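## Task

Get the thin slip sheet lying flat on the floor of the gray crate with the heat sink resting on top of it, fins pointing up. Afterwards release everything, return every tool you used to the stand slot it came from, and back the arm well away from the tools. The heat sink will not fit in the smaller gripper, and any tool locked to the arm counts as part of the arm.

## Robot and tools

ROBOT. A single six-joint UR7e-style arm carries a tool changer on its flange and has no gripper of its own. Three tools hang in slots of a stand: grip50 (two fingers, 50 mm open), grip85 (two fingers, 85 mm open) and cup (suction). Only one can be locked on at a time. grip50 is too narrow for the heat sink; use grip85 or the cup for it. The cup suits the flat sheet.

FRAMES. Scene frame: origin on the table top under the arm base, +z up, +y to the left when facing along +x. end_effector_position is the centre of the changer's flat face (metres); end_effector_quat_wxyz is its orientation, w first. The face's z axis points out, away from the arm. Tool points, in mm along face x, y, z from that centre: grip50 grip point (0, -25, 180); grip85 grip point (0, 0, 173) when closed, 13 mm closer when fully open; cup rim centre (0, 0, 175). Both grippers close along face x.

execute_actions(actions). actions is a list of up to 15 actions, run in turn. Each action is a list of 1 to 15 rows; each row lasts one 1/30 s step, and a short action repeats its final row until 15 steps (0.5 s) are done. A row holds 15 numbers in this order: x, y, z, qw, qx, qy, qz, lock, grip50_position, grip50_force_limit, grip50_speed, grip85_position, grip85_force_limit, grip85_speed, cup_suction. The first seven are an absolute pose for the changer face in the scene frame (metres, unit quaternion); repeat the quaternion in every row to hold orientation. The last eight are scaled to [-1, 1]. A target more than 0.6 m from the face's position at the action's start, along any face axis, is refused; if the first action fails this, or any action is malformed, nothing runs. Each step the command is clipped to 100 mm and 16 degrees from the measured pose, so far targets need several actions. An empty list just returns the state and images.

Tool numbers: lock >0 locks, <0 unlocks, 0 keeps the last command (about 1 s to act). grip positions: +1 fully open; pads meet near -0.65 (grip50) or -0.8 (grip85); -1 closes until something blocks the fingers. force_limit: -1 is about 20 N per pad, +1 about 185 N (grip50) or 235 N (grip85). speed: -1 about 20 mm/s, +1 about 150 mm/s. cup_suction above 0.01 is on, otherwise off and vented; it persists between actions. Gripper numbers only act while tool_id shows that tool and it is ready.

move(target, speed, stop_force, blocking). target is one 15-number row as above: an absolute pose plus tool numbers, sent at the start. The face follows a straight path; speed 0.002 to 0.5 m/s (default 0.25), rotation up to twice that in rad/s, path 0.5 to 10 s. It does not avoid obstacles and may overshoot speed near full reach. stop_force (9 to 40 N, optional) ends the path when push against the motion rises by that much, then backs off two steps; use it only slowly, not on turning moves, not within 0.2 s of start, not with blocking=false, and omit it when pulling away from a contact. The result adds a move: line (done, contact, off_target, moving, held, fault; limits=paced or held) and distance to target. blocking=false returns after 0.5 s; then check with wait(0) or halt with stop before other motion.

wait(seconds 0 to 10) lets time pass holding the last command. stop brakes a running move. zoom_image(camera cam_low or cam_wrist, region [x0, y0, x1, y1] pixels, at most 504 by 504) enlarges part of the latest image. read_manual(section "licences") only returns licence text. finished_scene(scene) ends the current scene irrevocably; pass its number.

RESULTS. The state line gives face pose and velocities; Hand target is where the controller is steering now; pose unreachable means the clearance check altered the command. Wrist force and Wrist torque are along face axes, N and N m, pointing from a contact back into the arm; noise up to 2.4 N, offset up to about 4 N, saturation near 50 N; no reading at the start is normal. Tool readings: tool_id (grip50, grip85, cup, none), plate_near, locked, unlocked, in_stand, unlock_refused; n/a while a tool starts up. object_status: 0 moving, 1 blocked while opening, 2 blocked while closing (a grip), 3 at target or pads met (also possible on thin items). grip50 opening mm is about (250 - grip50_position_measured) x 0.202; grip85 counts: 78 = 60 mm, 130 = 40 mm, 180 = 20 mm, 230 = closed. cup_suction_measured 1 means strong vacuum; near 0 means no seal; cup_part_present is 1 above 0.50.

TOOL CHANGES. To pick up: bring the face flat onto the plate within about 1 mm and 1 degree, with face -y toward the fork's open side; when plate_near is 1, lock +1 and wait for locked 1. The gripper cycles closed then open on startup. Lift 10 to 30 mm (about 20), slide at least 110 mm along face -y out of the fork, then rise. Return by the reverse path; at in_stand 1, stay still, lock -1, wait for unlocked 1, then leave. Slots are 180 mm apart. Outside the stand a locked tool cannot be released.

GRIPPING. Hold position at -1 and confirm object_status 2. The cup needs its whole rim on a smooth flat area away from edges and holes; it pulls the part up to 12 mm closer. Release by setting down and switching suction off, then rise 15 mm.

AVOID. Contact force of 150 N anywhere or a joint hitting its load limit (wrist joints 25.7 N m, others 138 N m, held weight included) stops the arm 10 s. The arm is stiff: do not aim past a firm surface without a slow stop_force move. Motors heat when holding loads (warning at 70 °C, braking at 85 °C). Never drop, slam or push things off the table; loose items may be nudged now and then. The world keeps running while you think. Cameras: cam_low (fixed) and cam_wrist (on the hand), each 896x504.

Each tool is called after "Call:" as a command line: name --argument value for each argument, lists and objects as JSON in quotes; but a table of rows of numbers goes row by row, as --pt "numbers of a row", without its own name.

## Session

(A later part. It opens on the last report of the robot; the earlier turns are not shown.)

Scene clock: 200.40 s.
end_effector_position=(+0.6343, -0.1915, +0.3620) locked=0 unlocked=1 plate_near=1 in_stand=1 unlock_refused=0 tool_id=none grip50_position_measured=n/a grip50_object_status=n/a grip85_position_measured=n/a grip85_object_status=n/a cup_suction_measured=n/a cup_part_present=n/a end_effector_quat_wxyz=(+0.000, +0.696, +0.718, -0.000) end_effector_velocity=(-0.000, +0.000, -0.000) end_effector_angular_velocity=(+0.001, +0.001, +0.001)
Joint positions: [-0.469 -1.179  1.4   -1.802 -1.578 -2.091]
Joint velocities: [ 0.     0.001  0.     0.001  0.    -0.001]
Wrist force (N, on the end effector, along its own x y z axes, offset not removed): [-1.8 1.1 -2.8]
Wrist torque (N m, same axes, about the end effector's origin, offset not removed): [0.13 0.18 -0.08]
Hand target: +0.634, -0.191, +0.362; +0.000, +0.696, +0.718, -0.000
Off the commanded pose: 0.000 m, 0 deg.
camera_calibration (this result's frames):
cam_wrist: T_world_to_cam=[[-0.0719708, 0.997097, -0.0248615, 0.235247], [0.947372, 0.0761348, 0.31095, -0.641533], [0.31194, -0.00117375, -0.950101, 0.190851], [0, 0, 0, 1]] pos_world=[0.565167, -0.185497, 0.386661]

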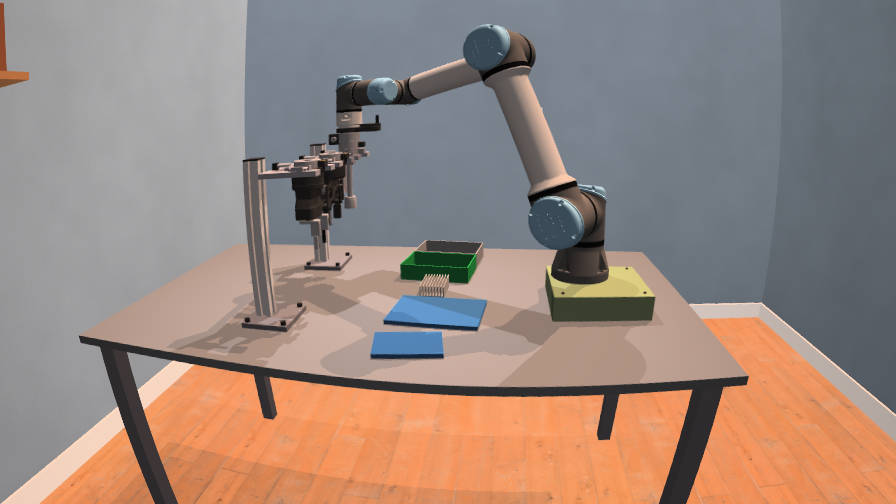

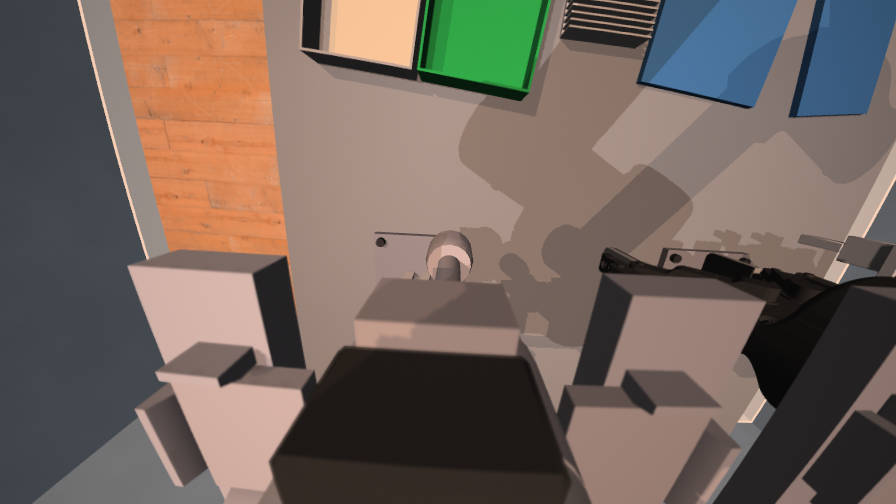

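Call:
move --target '[0.6343,-0.1915,0.381,0,0.6964,0.7176,0,0,1,0,0,1,0,0,0]' --speed 0.05

Call:
move --target '[0.6292,-0.0112,0.378,0,0.6964,0.7176,0,0,1,0,0,1,0,0,0]'

Call:
move --target '[0.6292,-0.0112,0.34,0,0.6964,0.7176,0,0,1,0,0,1,0,0,0]' --speed 0.006 --stop_force 15

Call:
execute_actions --actions '[[[0.6292,-0.0112,0.3616,0,0.6964,0.7176,0,1,1,0,0,1,0,0,0]],[[0.6292,-0.0112,0.3616,0,0.6964,0.7176,0,1,1,0,0,1,0,0,0]],[[0.6292,-0.0112,0.3616,0,0.6964,0.7176,0,1,1,0,0,1,0,0,0]]]'

Scene clock: 206.07 s.
end_effector_position=(+0.6343, -0.1915, +0.3808) locked=0 unlocked=1 plate_near=0 in_stand=0 unlock_refused=0 tool_id=none grip50_position_measured=n/a grip50_object_status=n/a grip85_position_measured=n/a grip85_object_status=n/a cup_suction_measured=n/a cup_part_present=n/a end_effector_quat_wxyz=(+0.000, +0.696, +0.718, +0.000) end_effector_velocity=(-0.000, -0.000, +0.002) end_effector_angular_velocity=(-0.002, +0.001, -0.001)
Joint positions: [-0.468 -1.188  1.364 -1.757 -1.578 -2.091]
Joint velocities: [ 0.    -0.    -0.004  0.005 -0.002  0.001]
Wrist force (N, on the end effector, along its own x y z axes, offset not removed): [-4.8 -0.4 -3.7]
Wrist torque (N m, same axes, about the end effector's origin, offset not removed): [-0.20 0.34 0.01]
Hand target: +0.634, -0.191, +0.381; +0.000, +0.696, +0.718, +0.000
Off the commanded pose: 0.000 m, 0 deg.
move: done
camera_calibration (this result's frames):
cam_wrist: T_world_to_cam=[[-0.0719692, 0.997098, -0.0248317, 0.235688], [0.947377, 0.076124, 0.310937, -0.647364], [0.311925, -0.00114715, -0.950106, 0.20875], [0, 0, 0, 1]] pos_world=[0.565146, -0.185485, 0.405476]

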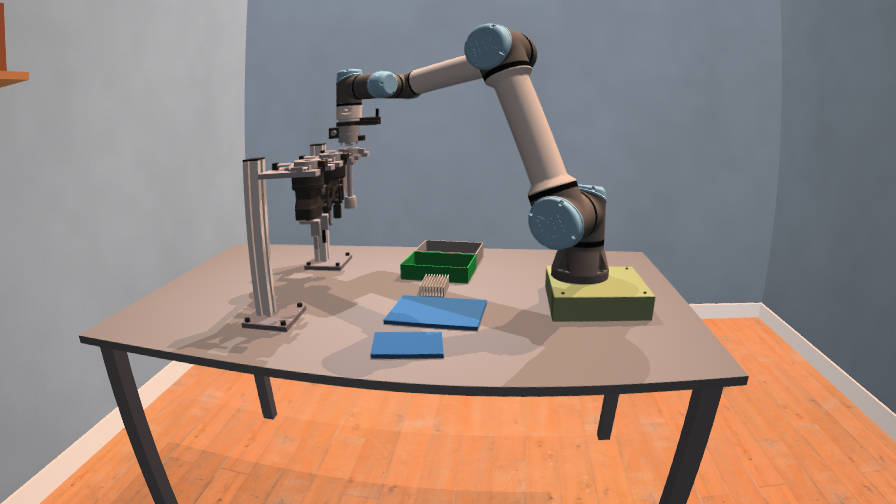

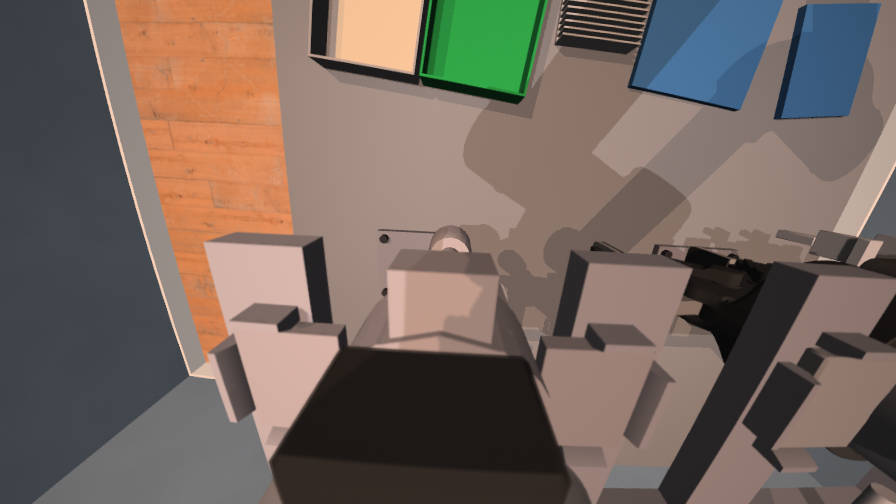

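Scene clock: 207.37 s.
end_effector_position=(+0.6292, -0.0113, +0.3779) locked=0 unlocked=1 plate_near=0 in_stand=0 unlock_refused=0 tool_id=none grip50_position_measured=n/a grip50_object_status=n/a grip85_position_measured=n/a grip85_object_status=n/a cup_suction_measured=n/a cup_part_present=n/a end_effector_quat_wxyz=(-0.000, +0.696, +0.718, +0.000) end_effector_velocity=(+0.001, +0.002, -0.000) end_effector_angular_velocity=(-0.001, -0.000, +0.001)
Joint positions: [-0.202 -1.262  1.478 -1.794 -1.58  -1.825]
Joint velocities: [ 0.004  0.001 -0.001 -0.001 -0.001  0.002]
Wrist force (N, on the end effector, along its own x y z axes, offset not removed): [-2.0 2.0 -4.7]
Wrist torque (N m, same axes, about the end effector's origin, offset not removed): [-0.13 0.27 -0.04]
Hand target: +0.629, -0.011, +0.378; -0.000, +0.696, +0.718, +0.000
Off the commanded pose: 0.000 m, 0 deg.
move: done
camera_calibration (this result's frames):
cam_wrist: T_world_to_cam=[[-0.07198, 0.997114, -0.0241403, 0.055363], [0.947455, 0.0759185, 0.310749, -0.65531], [0.311685, -0.000504121, -0.950185, 0.208004], [0, 0, 0, 1]] pos_world=[0.56003, -0.00534823, 0.402615]

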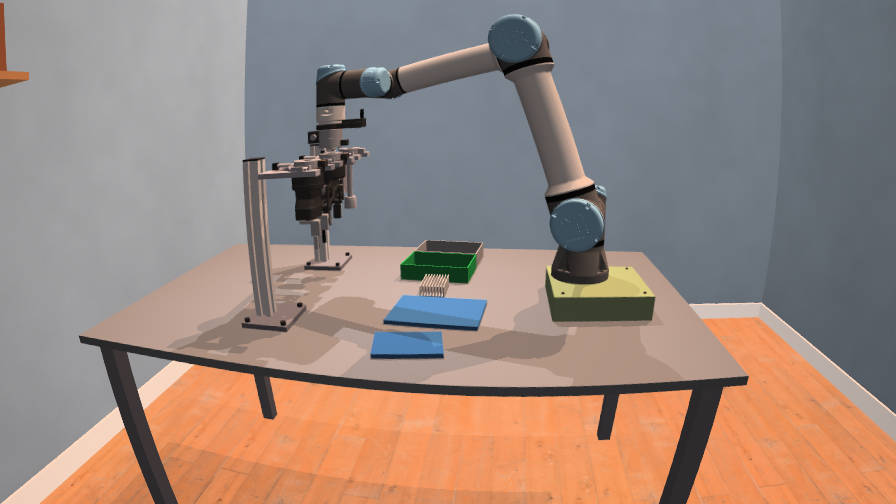

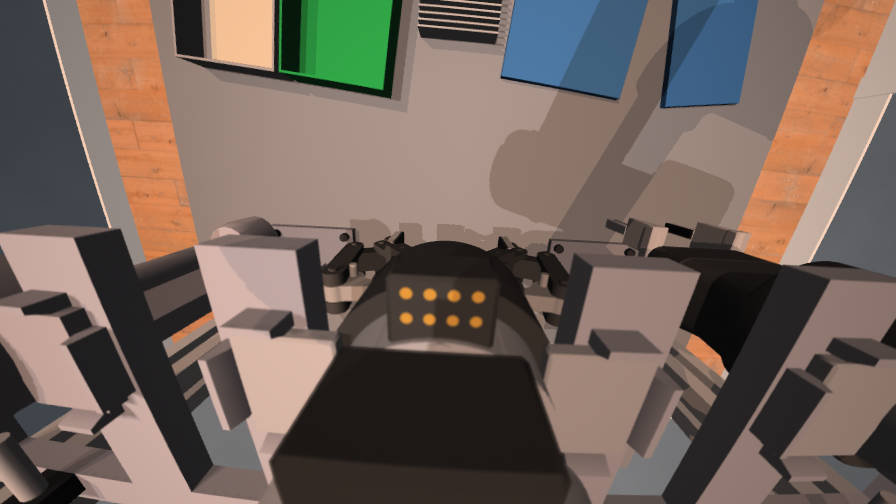

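Scene clock: 210.53 s.
end_effector_position=(+0.6292, -0.0113, +0.3612) locked=0 unlocked=1 plate_near=1 in_stand=1 unlock_refused=0 tool_id=none grip50_position_measured=n/a grip50_object_status=n/a grip85_position_measured=n/a grip85_object_status=n/a cup_suction_measured=n/a cup_part_present=n/a end_effector_quat_wxyz=(-0.000, +0.696, +0.718, +0.000) end_effector_velocity=(-0.000, -0.000, +0.001) end_effector_angular_velocity=(+0.001, +0.003, +0.000)
Joint positions: [-0.202 -1.253  1.509 -1.836 -1.58  -1.825]
Joint velocities: [-0.     0.    -0.003  0.006  0.    -0.001]
Wrist force (N, on the end effector, along its own x y z axes, offset not removed): [-1.1 1.8 -33.1]
Wrist torque (N m, same axes, about the end effector's origin, offset not removed): [-0.77 0.47 -0.10]
Hand target: +0.629, -0.011, +0.361; -0.000, +0.696, +0.718, +0.000
Off the commanded pose: 0.021 m, 0 deg.
move: contact
camera_calibration (this result's frames):
cam_wrist: T_world_to_cam=[[-0.0719744, 0.997105, -0.0245076, 0.0550396], [0.947347, 0.076028, 0.311051, -0.650205], [0.312014, -0.000829512, -0.950077, 0.19179], [0, 0, 0, 1]] pos_world=[0.560091, -0.00528738, 0.385811]

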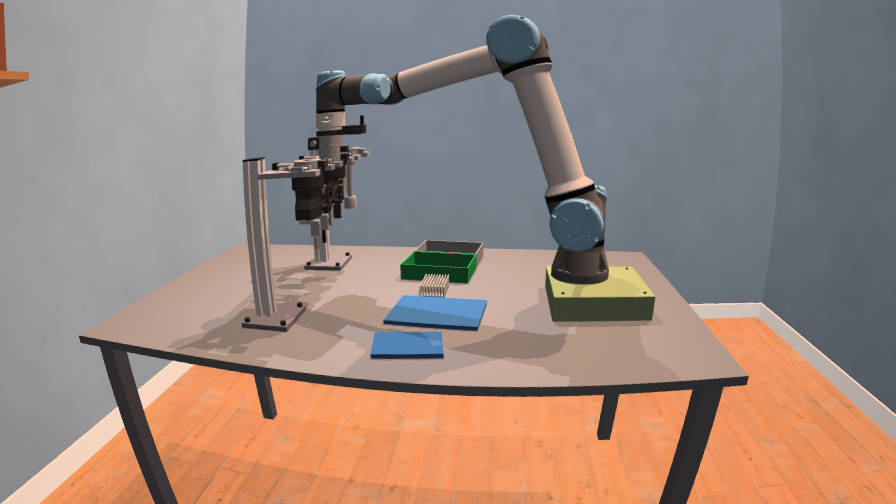

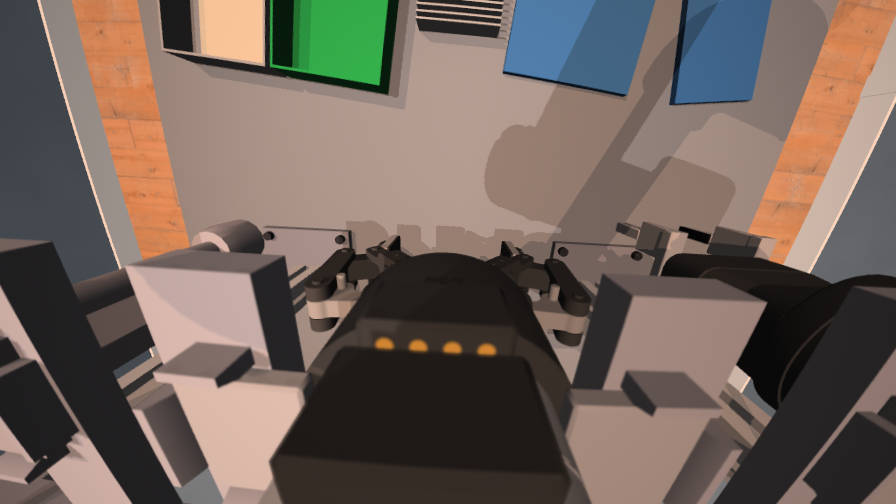

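Scene clock: 212.03 s.
end_effector_position=(+0.6292, -0.0112, +0.3616) locked=1 unlocked=0 plate_near=1 in_stand=1 unlock_refused=0 tool_id=grip85 grip50_position_measured=n/a grip50_object_status=n/a grip85_position_measured=n/a grip85_object_status=n/a cup_suction_measured=n/a cup_part_present=n/a end_effector_quat_wxyz=(+0.000, +0.696, +0.718, -0.000) end_effector_velocity=(-0.000, +0.000, +0.001) end_effector_angular_velocity=(-0.001, -0.002, +0.001)
Joint positions: [-0.202 -1.253  1.508 -1.834 -1.581 -1.825]
Joint velocities: [ 0.    -0.002  0.     0.    -0.    -0.001]
Wrist force (N, on the end effector, along its own x y z axes, offset not removed): [-6.6 3.4 -10.7]
Wrist torque (N m, same axes, about the end effector's origin, offset not removed): [0.04 0.96 0.01]
Hand target: +0.629, -0.011, +0.362; -0.000, +0.696, +0.718, -0.000
Off the commanded pose: 0.000 m, 0 deg.
camera_calibration (this result's frames):
cam_wrist: T_world_to_cam=[[-0.0719659, 0.997097, -0.0248686, 0.0550938], [0.94737, 0.0761324, 0.310958, -0.650311], [0.311948, -0.00118138, -0.950098, 0.192312], [0, 0, 0, 1]] pos_world=[0.560058, -0.00519691, 0.386305]

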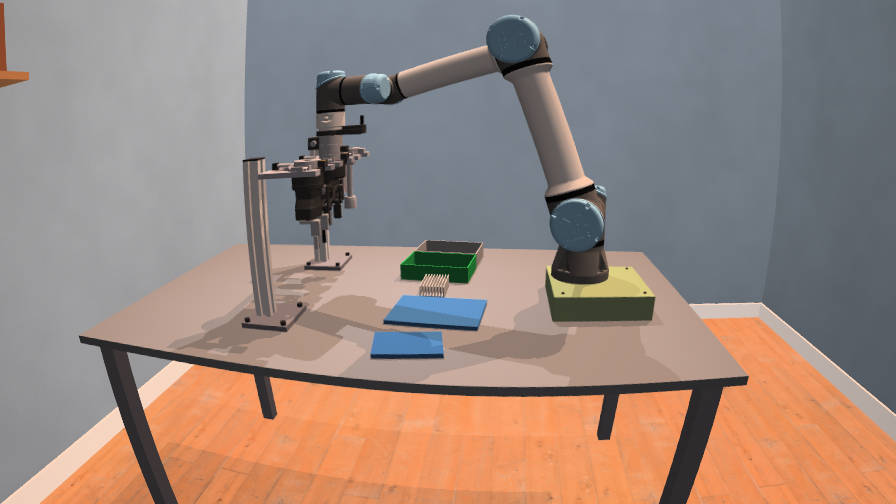

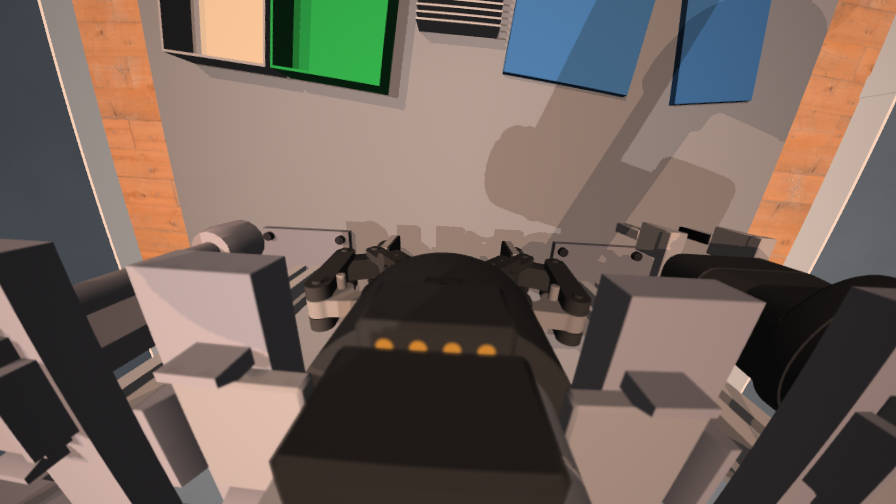

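Call:
move --target '[0.6292,-0.0112,0.381,0,0.6964,0.7176,0,0,0,0,0,1,0,0,0]' --speed 0.03

Call:
move --target '[0.49,-0.0154,0.381,0,0.6964,0.7176,0,0,0,0,0,1,0,0,0]' --speed 0.08

Call:
move --target '[0.37,-0.019,0.27,0,1,0,0,0,0,0,0,1,0,0,0]' --speed 0.2

Scene clock: 227.07 s.
end_effector_position=(+0.6292, -0.0112, +0.3809) locked=1 unlocked=0 plate_near=1 in_stand=0 unlock_refused=0 tool_id=grip85 grip50_position_measured=n/a grip50_object_status=n/a grip85_position_measured=3 grip85_object_status=3 cup_suction_measured=n/a cup_part_present=n/a end_effector_quat_wxyz=(+0.000, +0.696, +0.718, +0.000) end_effector_velocity=(-0.000, +0.000, +0.003) end_effector_angular_velocity=(+0.000, -0.001, +0.002)
Joint positions: [-0.202 -1.264  1.472 -1.788 -1.581 -1.824]
Joint velocities: [ 0.    -0.003 -0.003  0.005  0.    -0.002]
Wrist force (N, on the end effector, along its own x y z axes, offset not removed): [0.8 1.9 -2.6]
Wrist torque (N m, same axes, about the end effector's origin, offset not removed): [-0.14 0.08 -0.13]
Hand target: +0.629, -0.011, +0.381; +0.000, +0.696, +0.718, +0.000
Off the commanded pose: 0.000 m, 0 deg.
move: done
camera_calibration (this result's frames):
cam_wrist: T_world_to_cam=[[-0.0719699, 0.997098, -0.0248262, 0.0555485], [0.94738, 0.076123, 0.310929, -0.656267], [0.311917, -0.00114231, -0.950109, 0.210587], [0, 0, 0, 1]] pos_world=[0.560046, -0.00518974, 0.405513]

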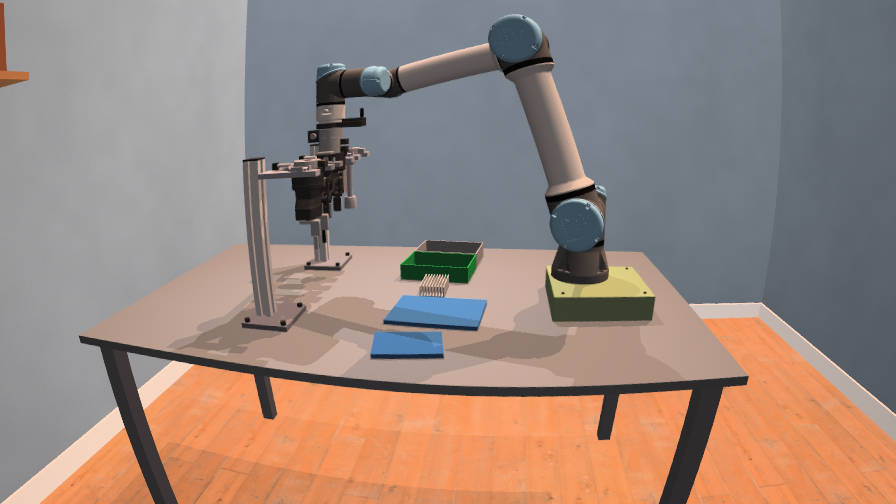

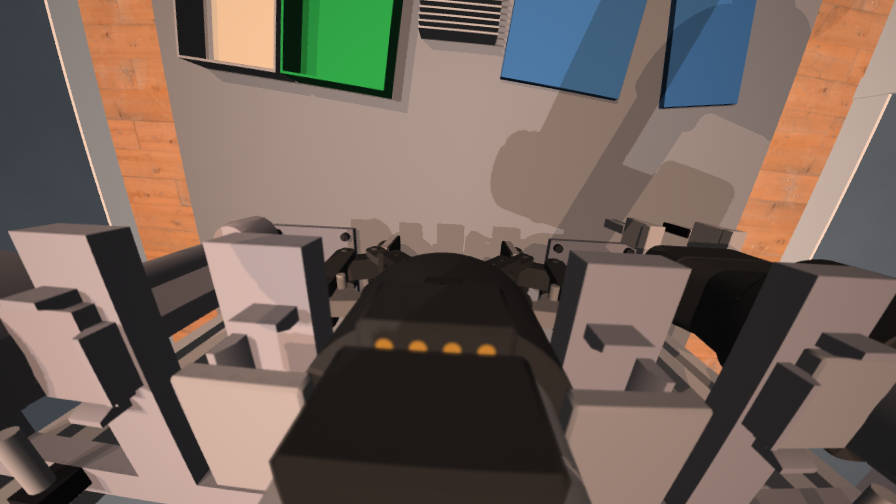

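Scene clock: 229.23 s.
end_effector_position=(+0.4902, -0.0153, +0.3808) locked=1 unlocked=0 plate_near=1 in_stand=0 unlock_refused=0 tool_id=grip85 grip50_position_measured=n/a grip50_object_status=n/a grip85_position_measured=3 grip85_object_status=3 cup_suction_measured=n/a cup_part_present=n/a end_effector_quat_wxyz=(+0.000, +0.696, +0.718, +0.000) end_effector_velocity=(-0.002, +0.000, -0.000) end_effector_angular_velocity=(+0.001, +0.000, +0.001)
Joint positions: [-0.275 -1.594  1.856 -1.843 -1.58  -1.898]
Joint velocities: [-0.001 -0.004  0.005 -0.     0.001 -0.002]
Wrist force (N, on the end effector, along its own x y z axes, offset not removed): [-3.5 1.1 -2.4]
Wrist torque (N m, same axes, about the end effector's origin, offset not removed): [-0.01 0.15 0.04]
Hand target: +0.490, -0.015, +0.381; +0.000, +0.696, +0.718, -0.000
Off the commanded pose: 0.000 m, 0 deg.
move: done
camera_calibration (this result's frames):
cam_wrist: T_world_to_cam=[[-0.0719582, 0.997092, -0.0250794, 0.0497527], [0.947306, 0.0761911, 0.311138, -0.524336], [0.312144, -0.00136887, -0.950034, 0.253761], [0, 0, 0, 1]] pos_world=[0.421077, -0.00931087, 0.40547]

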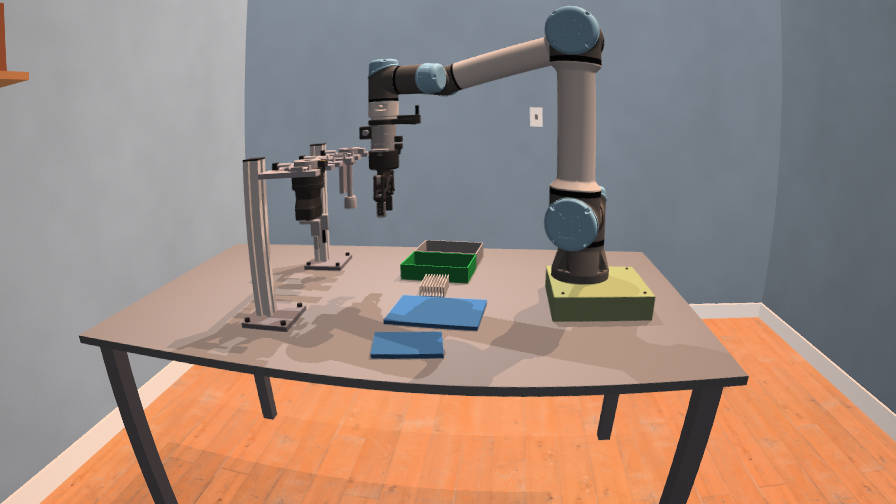

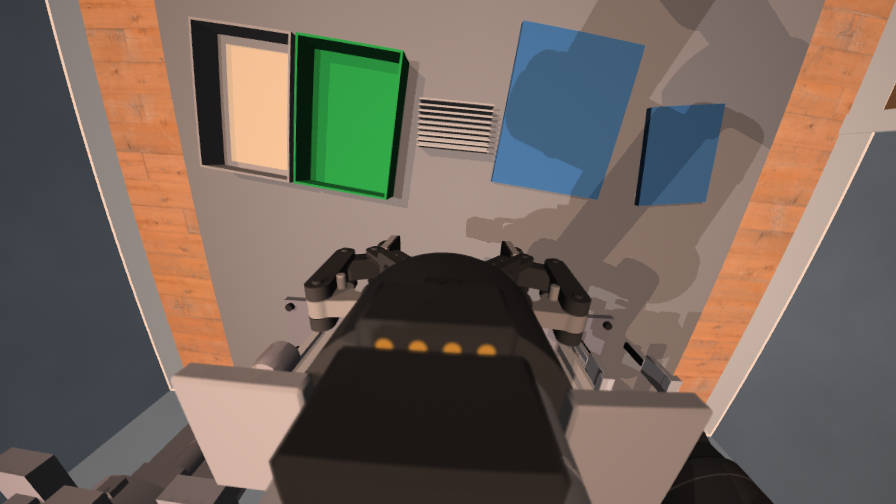

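Scene clock: 233.67 s.
end_effector_position=(+0.3702, -0.0189, +0.2699) locked=1 unlocked=0 plate_near=1 in_stand=0 unlock_refused=0 tool_id=grip85 grip50_position_measured=n/a grip50_object_status=n/a grip85_position_measured=3 grip85_object_status=3 cup_suction_measured=n/a cup_part_present=n/a end_effector_quat_wxyz=(+0.000, +1.000, +0.000, +0.000) end_effector_velocity=(-0.001, -0.000, -0.001) end_effector_angular_velocity=(-0.001, -0.001, -0.010)
Joint positions: [-0.388 -1.788  2.334 -2.127 -1.579 -0.411]
Joint velocities: [-0.001 -0.002  0.003 -0.002 -0.     0.009]
Wrist force (N, on the end effector, along its own x y z axes, offset not removed): [-1.5 0.7 0.1]
Wrist torque (N m, same axes, about the end effector's origin, offset not removed): [-0.11 -0.15 -0.15]
Hand target: +0.370, -0.019, +0.270; +0.000, +1.000, +0.000, +0.000
Off the commanded pose: 0.000 m, 0 deg.
move: done
camera_calibration (this result's frames):
cam_wrist: T_world_to_cam=[[0.998768, 0.0430423, -0.0246844, -0.372602], [0.0485906, -0.949178, 0.310966, -0.0625249], [-0.0100452, -0.311782, -0.950101, 0.299279], [0, 0, 0, 1]] pos_world=[0.378188, 0.0500001, 0.29459]

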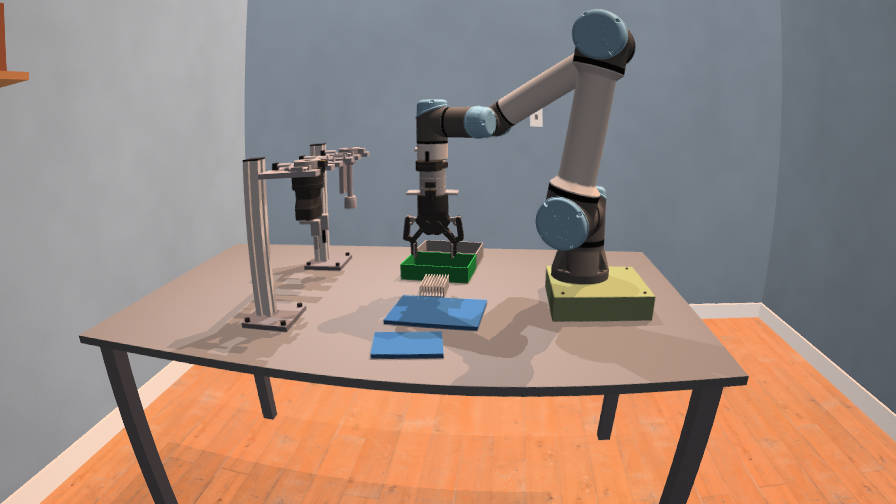

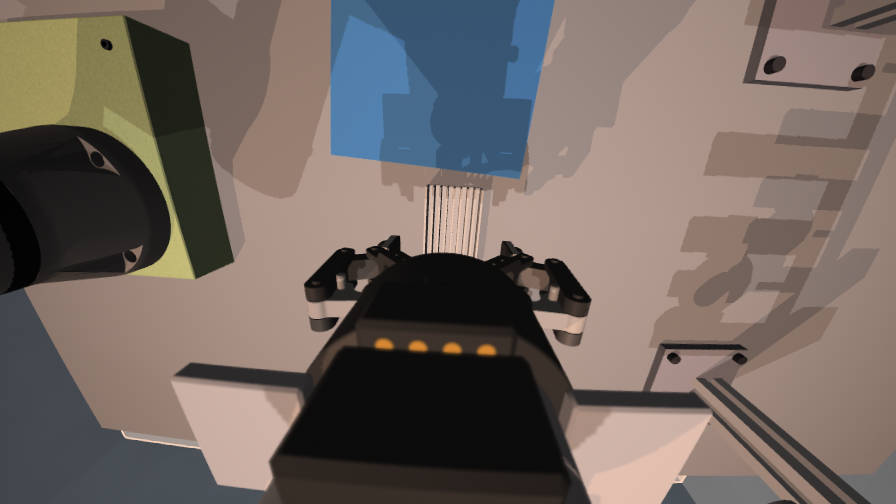

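Call:
move --target '[0.37,-0.019,0.191,0,1,0,0,0,0,0,0,1,0,0,0]' --speed 0.05

Call:
move --target '[0.37,-0.019,0.191,0,1,0,0,0,0,0,0,-1,0,0,0]'

Call:
move --target '[0.37,-0.019,0.29,0,1,0,0,0,0,0,0,-1,0,0,0]' --speed 0.1

Call:
move --target '[0.364,-0.307,0.29,0,0.99875,-0.05,0,0,0,0,0,-1,0,0,0]' --speed 0.15

Call:
move --target '[0.364,-0.307,0.205,0,0.99875,-0.05,0,0,0,0,0,-1,0,0,0]' --speed 0.05

Call:
move --target '[0.364,-0.307,0.185,0,0.99875,-0.05,0,0,0,0,0,-1,0,0,0]' --speed 0.008 --stop_force 10

Scene clock: 242.37 s.
end_effector_position=(+0.3700, -0.0190, +0.1912) locked=1 unlocked=0 plate_near=1 in_stand=0 unlock_refused=0 tool_id=grip85 grip50_position_measured=n/a grip50_object_status=n/a grip85_position_measured=3 grip85_object_status=3 cup_suction_measured=n/a cup_part_present=n/a end_effector_quat_wxyz=(-0.000, +1.000, -0.000, -0.000) end_effector_velocity=(+0.000, -0.000, -0.002) end_effector_angular_velocity=(-0.002, -0.001, -0.001)
Joint positions: [-0.391 -1.613  2.453 -2.421 -1.579 -0.413]
Joint velocities: [ 0.     0.005  0.002 -0.008 -0.002  0.001]
Wrist force (N, on the end effector, along its own x y z axes, offset not removed): [-3.0 -0.8 -1.8]
Wrist torque (N m, same axes, about the end effector's origin, offset not removed): [-0.09 0.25 -0.09]
Hand target: +0.370, -0.019, +0.191; +0.000, +1.000, -0.000, -0.000
Off the commanded pose: 0.000 m, 0 deg.
move: done
camera_calibration (this result's frames):
cam_wrist: T_world_to_cam=[[0.998807, 0.0420397, -0.0248524, -0.374383], [0.0476895, -0.949246, 0.310899, -0.037784], [-0.010521, -0.311713, -0.950118, 0.224647], [0, 0, 0, 1]] pos_world=[0.378101, 0.0498982, 0.215884]

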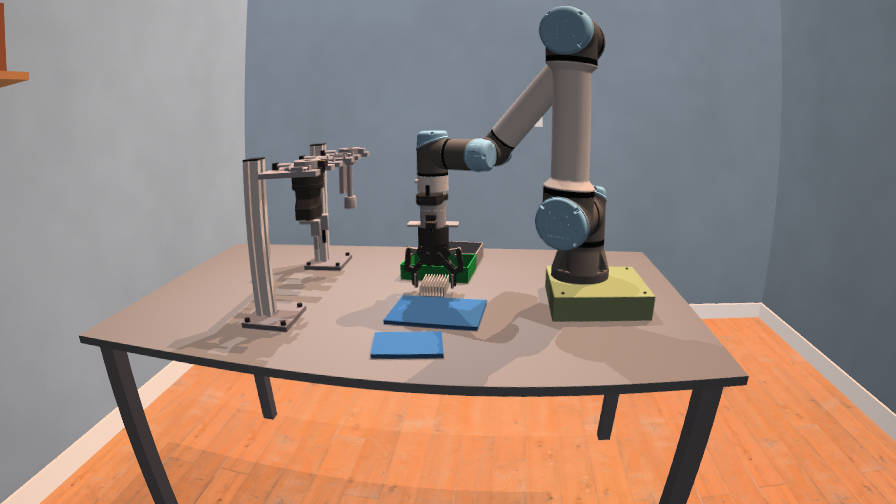

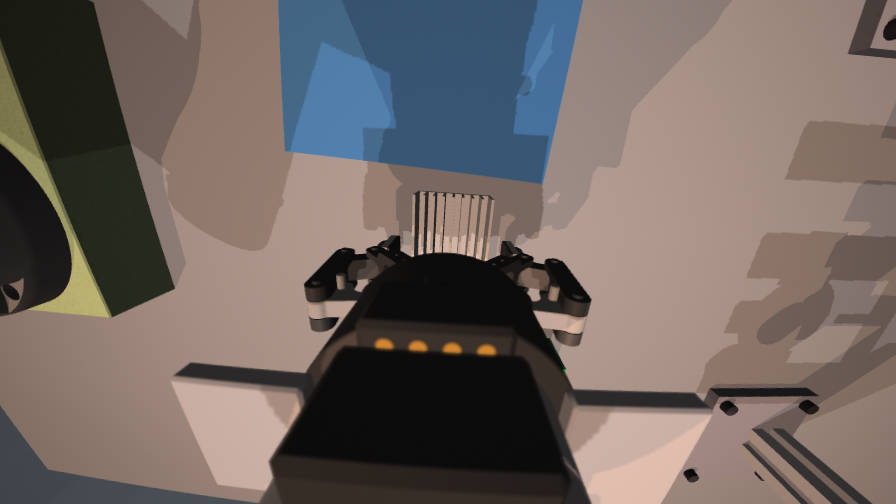

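Scene clock: 243.07 s.
end_effector_position=(+0.3700, -0.0190, +0.1911) locked=1 unlocked=0 plate_near=1 in_stand=0 unlock_refused=0 tool_id=grip85 grip50_position_measured=n/a grip50_object_status=n/a grip85_position_measured=80 grip85_object_status=2 cup_suction_measured=n/a cup_part_present=n/a end_effector_quat_wxyz=(+0.000, +1.000, +0.000, +0.000) end_effector_velocity=(-0.000, +0.000, -0.001) end_effector_angular_velocity=(+0.001, +0.001, +0.001)
Joint positions: [-0.391 -1.613  2.453 -2.422 -1.579 -0.413]
Joint velocities: [ 0.001  0.001  0.001 -0.     0.001 -0.   ]
Wrist force (N, on the end effector, along its own x y z axes, offset not removed): [-18.3 -7.4 -50.0]
Wrist torque (N m, same axes, about the end effector's origin, offset not removed): [0.89 -2.47 0.03]
Hand target: +0.370, -0.019, +0.191; -0.000, +1.000, +0.000, -0.000
Off the commanded pose: 0.000 m, 0 deg.
move: done
camera_calibration (this result's frames):
cam_wrist: T_world_to_cam=[[0.998812, 0.042044, -0.02462, -0.374457], [0.0476223, -0.949213, 0.311009, -0.037742], [-0.0102935, -0.311812, -0.950088, 0.224418], [0, 0, 0, 1]] pos_world=[0.37812, 0.0498946, 0.215736]

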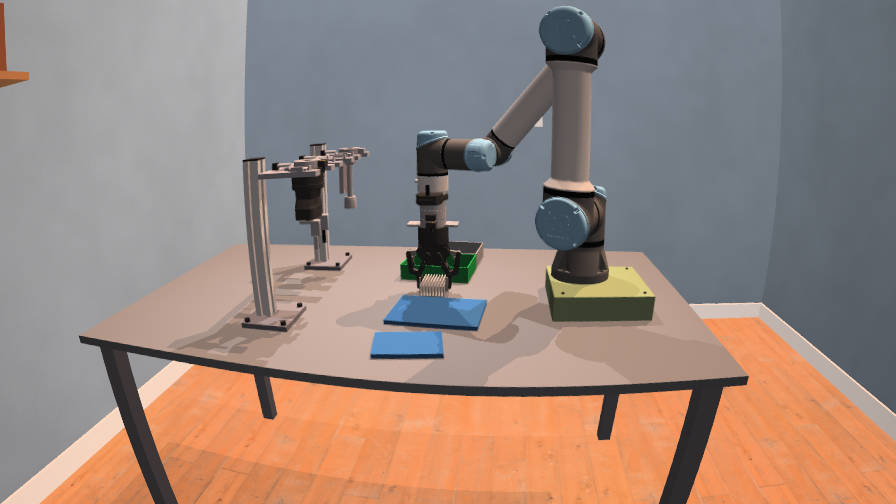

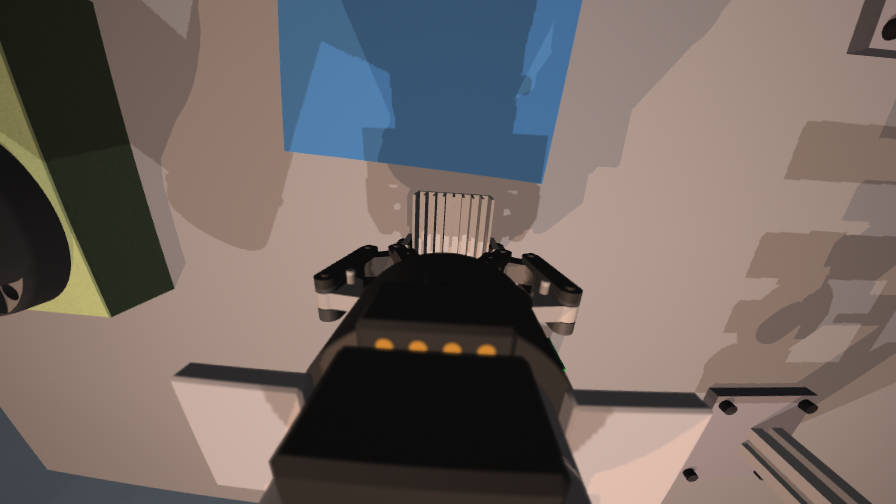

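Scene clock: 244.50 s.
end_effector_position=(+0.3700, -0.0190, +0.2898) locked=1 unlocked=0 plate_near=1 in_stand=0 unlock_refused=0 tool_id=grip85 grip50_position_measured=n/a grip50_object_status=n/a grip85_position_measured=81 grip85_object_status=2 cup_suction_measured=n/a cup_part_present=n/a end_effector_quat_wxyz=(+0.000, +1.000, -0.000, +0.000) end_effector_velocity=(-0.000, +0.000, +0.002) end_effector_angular_velocity=(-0.001, -0.000, +0.002)
Joint positions: [-0.388 -1.82   2.299 -2.06  -1.579 -0.41 ]
Joint velocities: [ 0.001 -0.003 -0.003  0.006 -0.    -0.001]
Wrist force (N, on the end effector, along its own x y z axes, offset not removed): [0.1 -0.6 -1.5]
Wrist torque (N m, same axes, about the end effector's origin, offset not removed): [-0.17 -0.03 -0.15]
Hand target: +0.370, -0.019, +0.290; -0.000, +1.000, -0.000, +0.000
Off the commanded pose: 0.000 m, 0 deg.
move: done
camera_calibration (this result's frames):
cam_wrist: T_world_to_cam=[[0.998813, 0.0419403, -0.0247846, -0.37189], [0.0475742, -0.949241, 0.310932, -0.0683208], [-0.010486, -0.311742, -0.950109, 0.318307], [0, 0, 0, 1]] pos_world=[0.378036, 0.049974, 0.314453]

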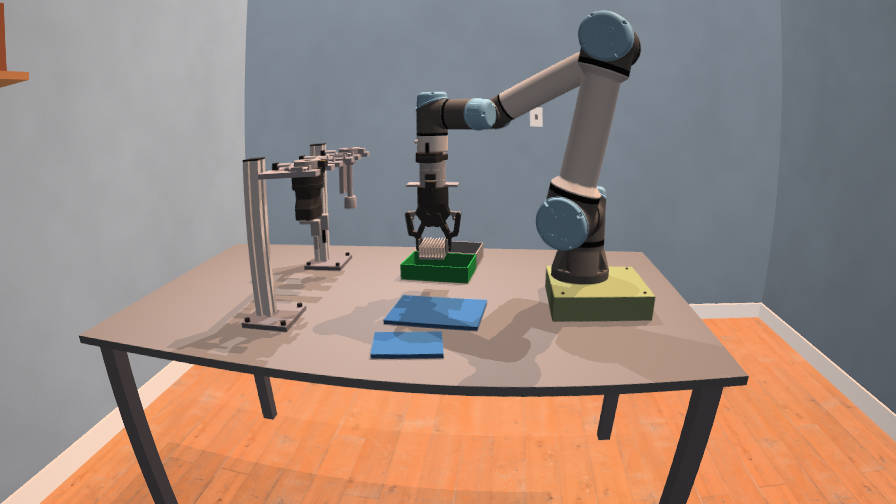

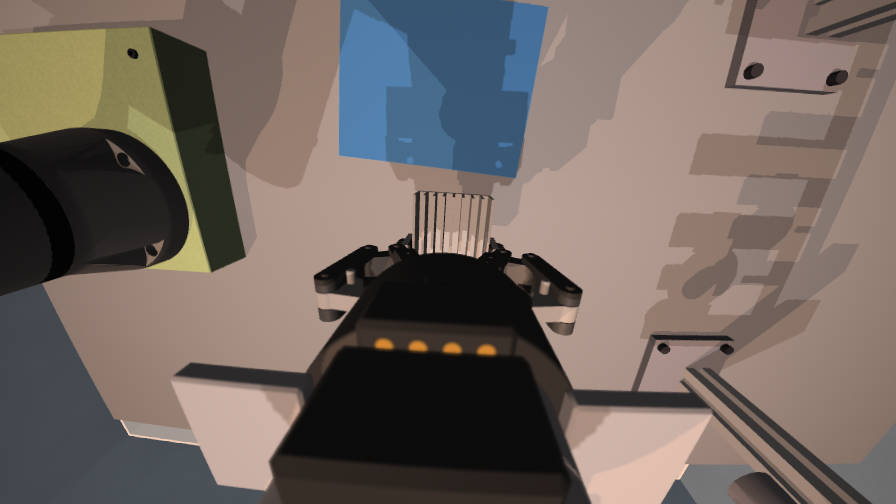

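Scene clock: 246.93 s.
end_effector_position=(+0.3640, -0.3069, +0.2901) locked=1 unlocked=0 plate_near=1 in_stand=0 unlock_refused=0 tool_id=grip85 grip50_position_measured=n/a grip50_object_status=n/a grip85_position_measured=81 grip85_object_status=2 cup_suction_measured=n/a cup_part_present=n/a end_effector_quat_wxyz=(+0.001, +0.999, -0.050, -0.000) end_effector_velocity=(-0.000, -0.002, +0.001) end_effector_angular_velocity=(-0.001, +0.000, -0.000)
Joint positions: [-0.961 -1.549  2.056 -2.092 -1.573 -0.883]
Joint velocities: [-0.002  0.002 -0.003  0.    -0.001 -0.001]
Wrist force (N, on the end effector, along its own x y z axes, offset not removed): [-0.5 -1.5 0.0]
Wrist torque (N m, same axes, about the end effector's origin, offset not removed): [-0.16 -0.06 -0.08]
Hand target: +0.364, -0.307, +0.290; +0.001, +0.999, -0.050, -0.000
Off the commanded pose: 0.000 m, 0 deg.
move: done
camera_calibration (this result's frames):
cam_wrist: T_world_to_cam=[[0.998013, -0.0578981, -0.0248508, -0.384166], [-0.0472678, -0.948812, 0.312284, -0.307212], [-0.0416594, -0.310489, -0.949664, 0.240421], [0, 0, 0, 1]] pos_world=[0.378897, -0.23908, 0.31471]

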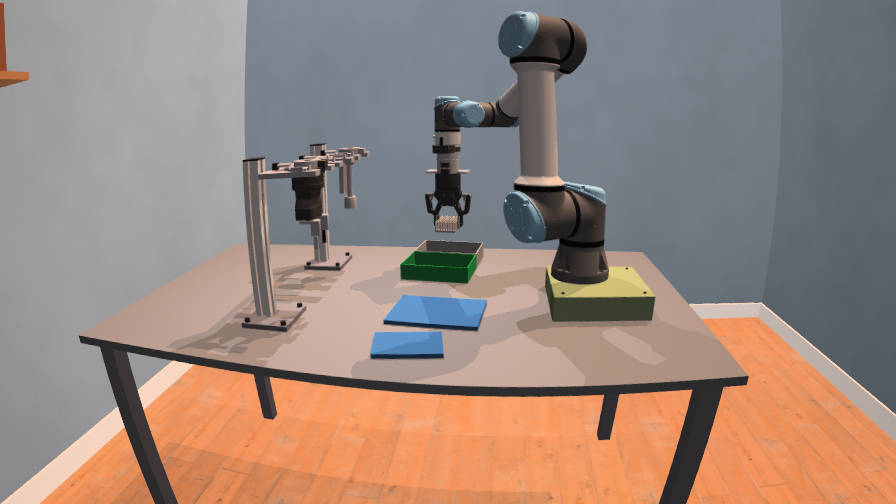

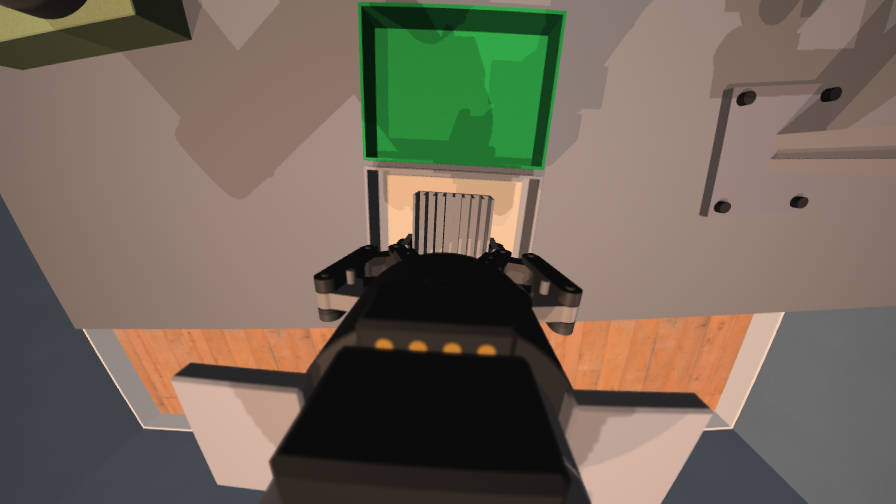

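Scene clock: 249.00 s.
end_effector_position=(+0.3640, -0.3070, +0.2052) locked=1 unlocked=0 plate_near=1 in_stand=0 unlock_refused=0 tool_id=grip85 grip50_position_measured=n/a grip50_object_status=n/a grip85_position_measured=81 grip85_object_status=2 cup_suction_measured=n/a cup_part_present=n/a end_effector_quat_wxyz=(-0.000, +0.999, -0.050, -0.000) end_effector_velocity=(+0.000, +0.000, -0.002) end_effector_angular_velocity=(-0.001, +0.000, -0.001)
Joint positions: [-0.962 -1.408  2.166 -2.342 -1.572 -0.884]
Joint velocities: [ 0.     0.003  0.002 -0.005 -0.001  0.001]
Wrist force (N, on the end effector, along its own x y z axes, offset not removed): [-4.0 2.3 0.6]
Wrist torque (N m, same axes, about the end effector's origin, offset not removed): [0.26 0.31 -0.14]
Hand target: +0.364, -0.307, +0.205; -0.000, +0.999, -0.050, -0.000
Off the commanded pose: 0.000 m, 0 deg.
move: done
camera_calibration (this result's frames):
cam_wrist: T_world_to_cam=[[0.998012, -0.0579227, -0.0248381, -0.386338], [-0.0473552, -0.949257, 0.310916, -0.280656], [-0.0415868, -0.309121, -0.950113, 0.160192], [0, 0, 0, 1]] pos_world=[0.378942, -0.239274, 0.229865]

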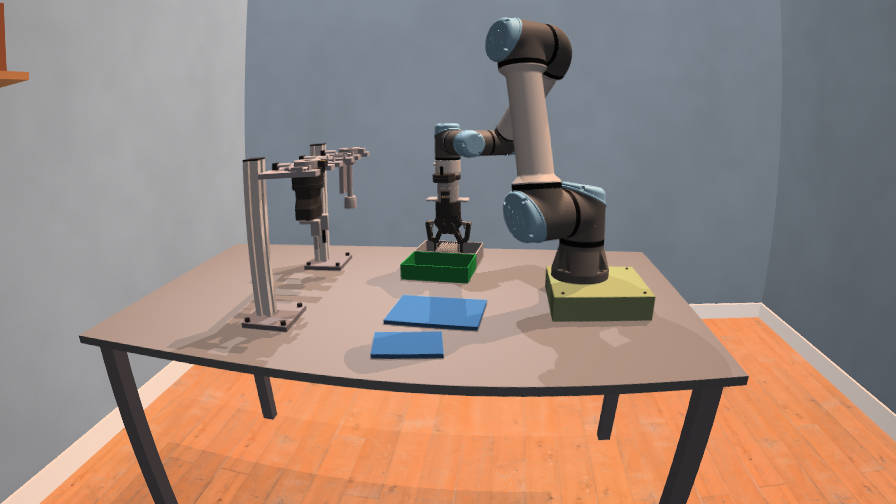

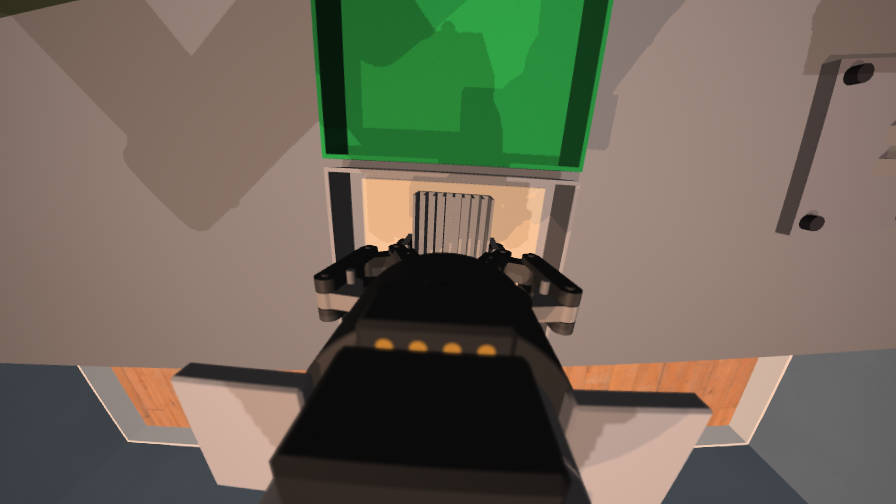

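Scene clock: 250.43 s.
end_effector_position=(+0.3640, -0.3070, +0.1966) locked=1 unlocked=0 plate_near=1 in_stand=0 unlock_refused=0 tool_id=grip85 grip50_position_measured=n/a grip50_object_status=n/a grip85_position_measured=81 grip85_object_status=2 cup_suction_measured=n/a cup_part_present=n/a end_effector_quat_wxyz=(+0.000, +0.999, -0.050, +0.000) end_effector_velocity=(-0.001, +0.001, +0.001) end_effector_angular_velocity=(+0.005, +0.005, -0.000)
Joint positions: [-0.962 -1.391  2.175 -2.368 -1.572 -0.884]
Joint velocities: [-0.    -0.003 -0.002  0.011 -0.001  0.   ]
Wrist force (N, on the end effector, along its own x y z axes, offset not removed): [-2.6 6.4 -21.6]
Wrist torque (N m, same axes, about the end effector's origin, offset not removed): [-0.47 0.85 0.02]
Hand target: +0.364, -0.307, +0.197; -0.000, +0.999, -0.050, -0.000
Off the commanded pose: 0.012 m, 0 deg.
move: contact
camera_calibration (this result's frames):
cam_wrist: T_world_to_cam=[[0.998013, -0.057926, -0.0247799, -0.386557], [-0.0473732, -0.949233, 0.310987, -0.277973], [-0.0415361, -0.309195, -0.950091, 0.151989], [0, 0, 0, 1]] pos_world=[0.378933, -0.239259, 0.22127]

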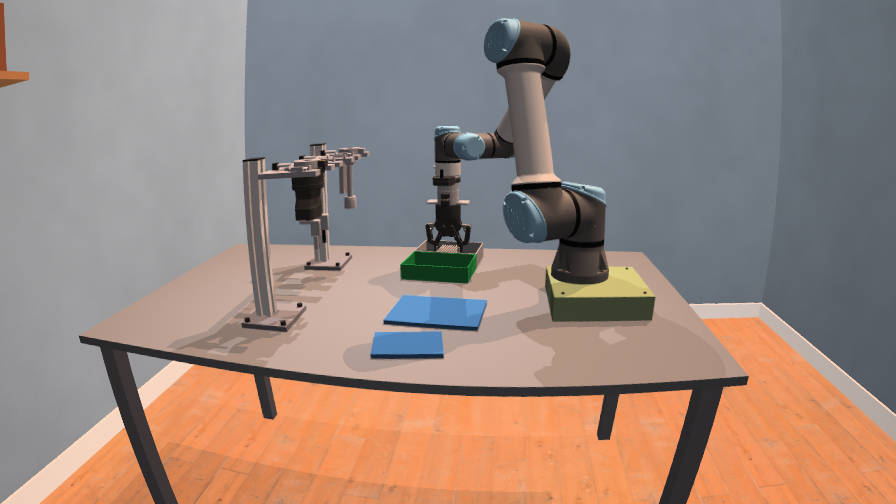

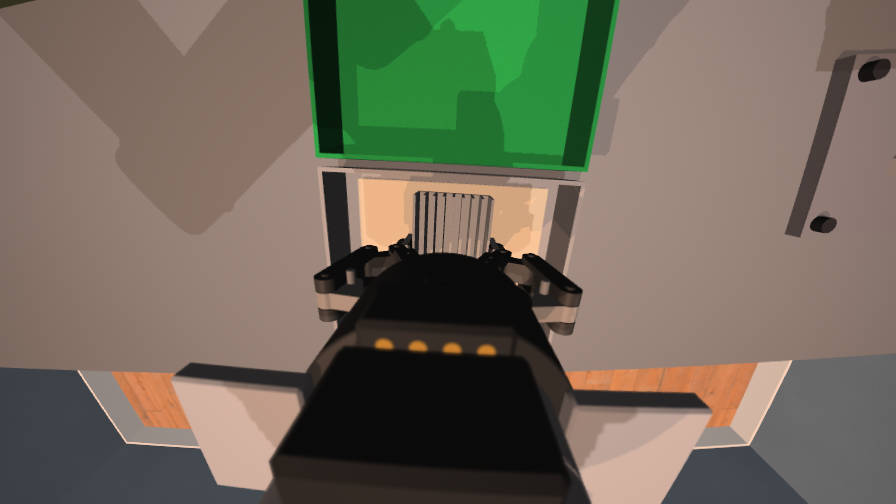

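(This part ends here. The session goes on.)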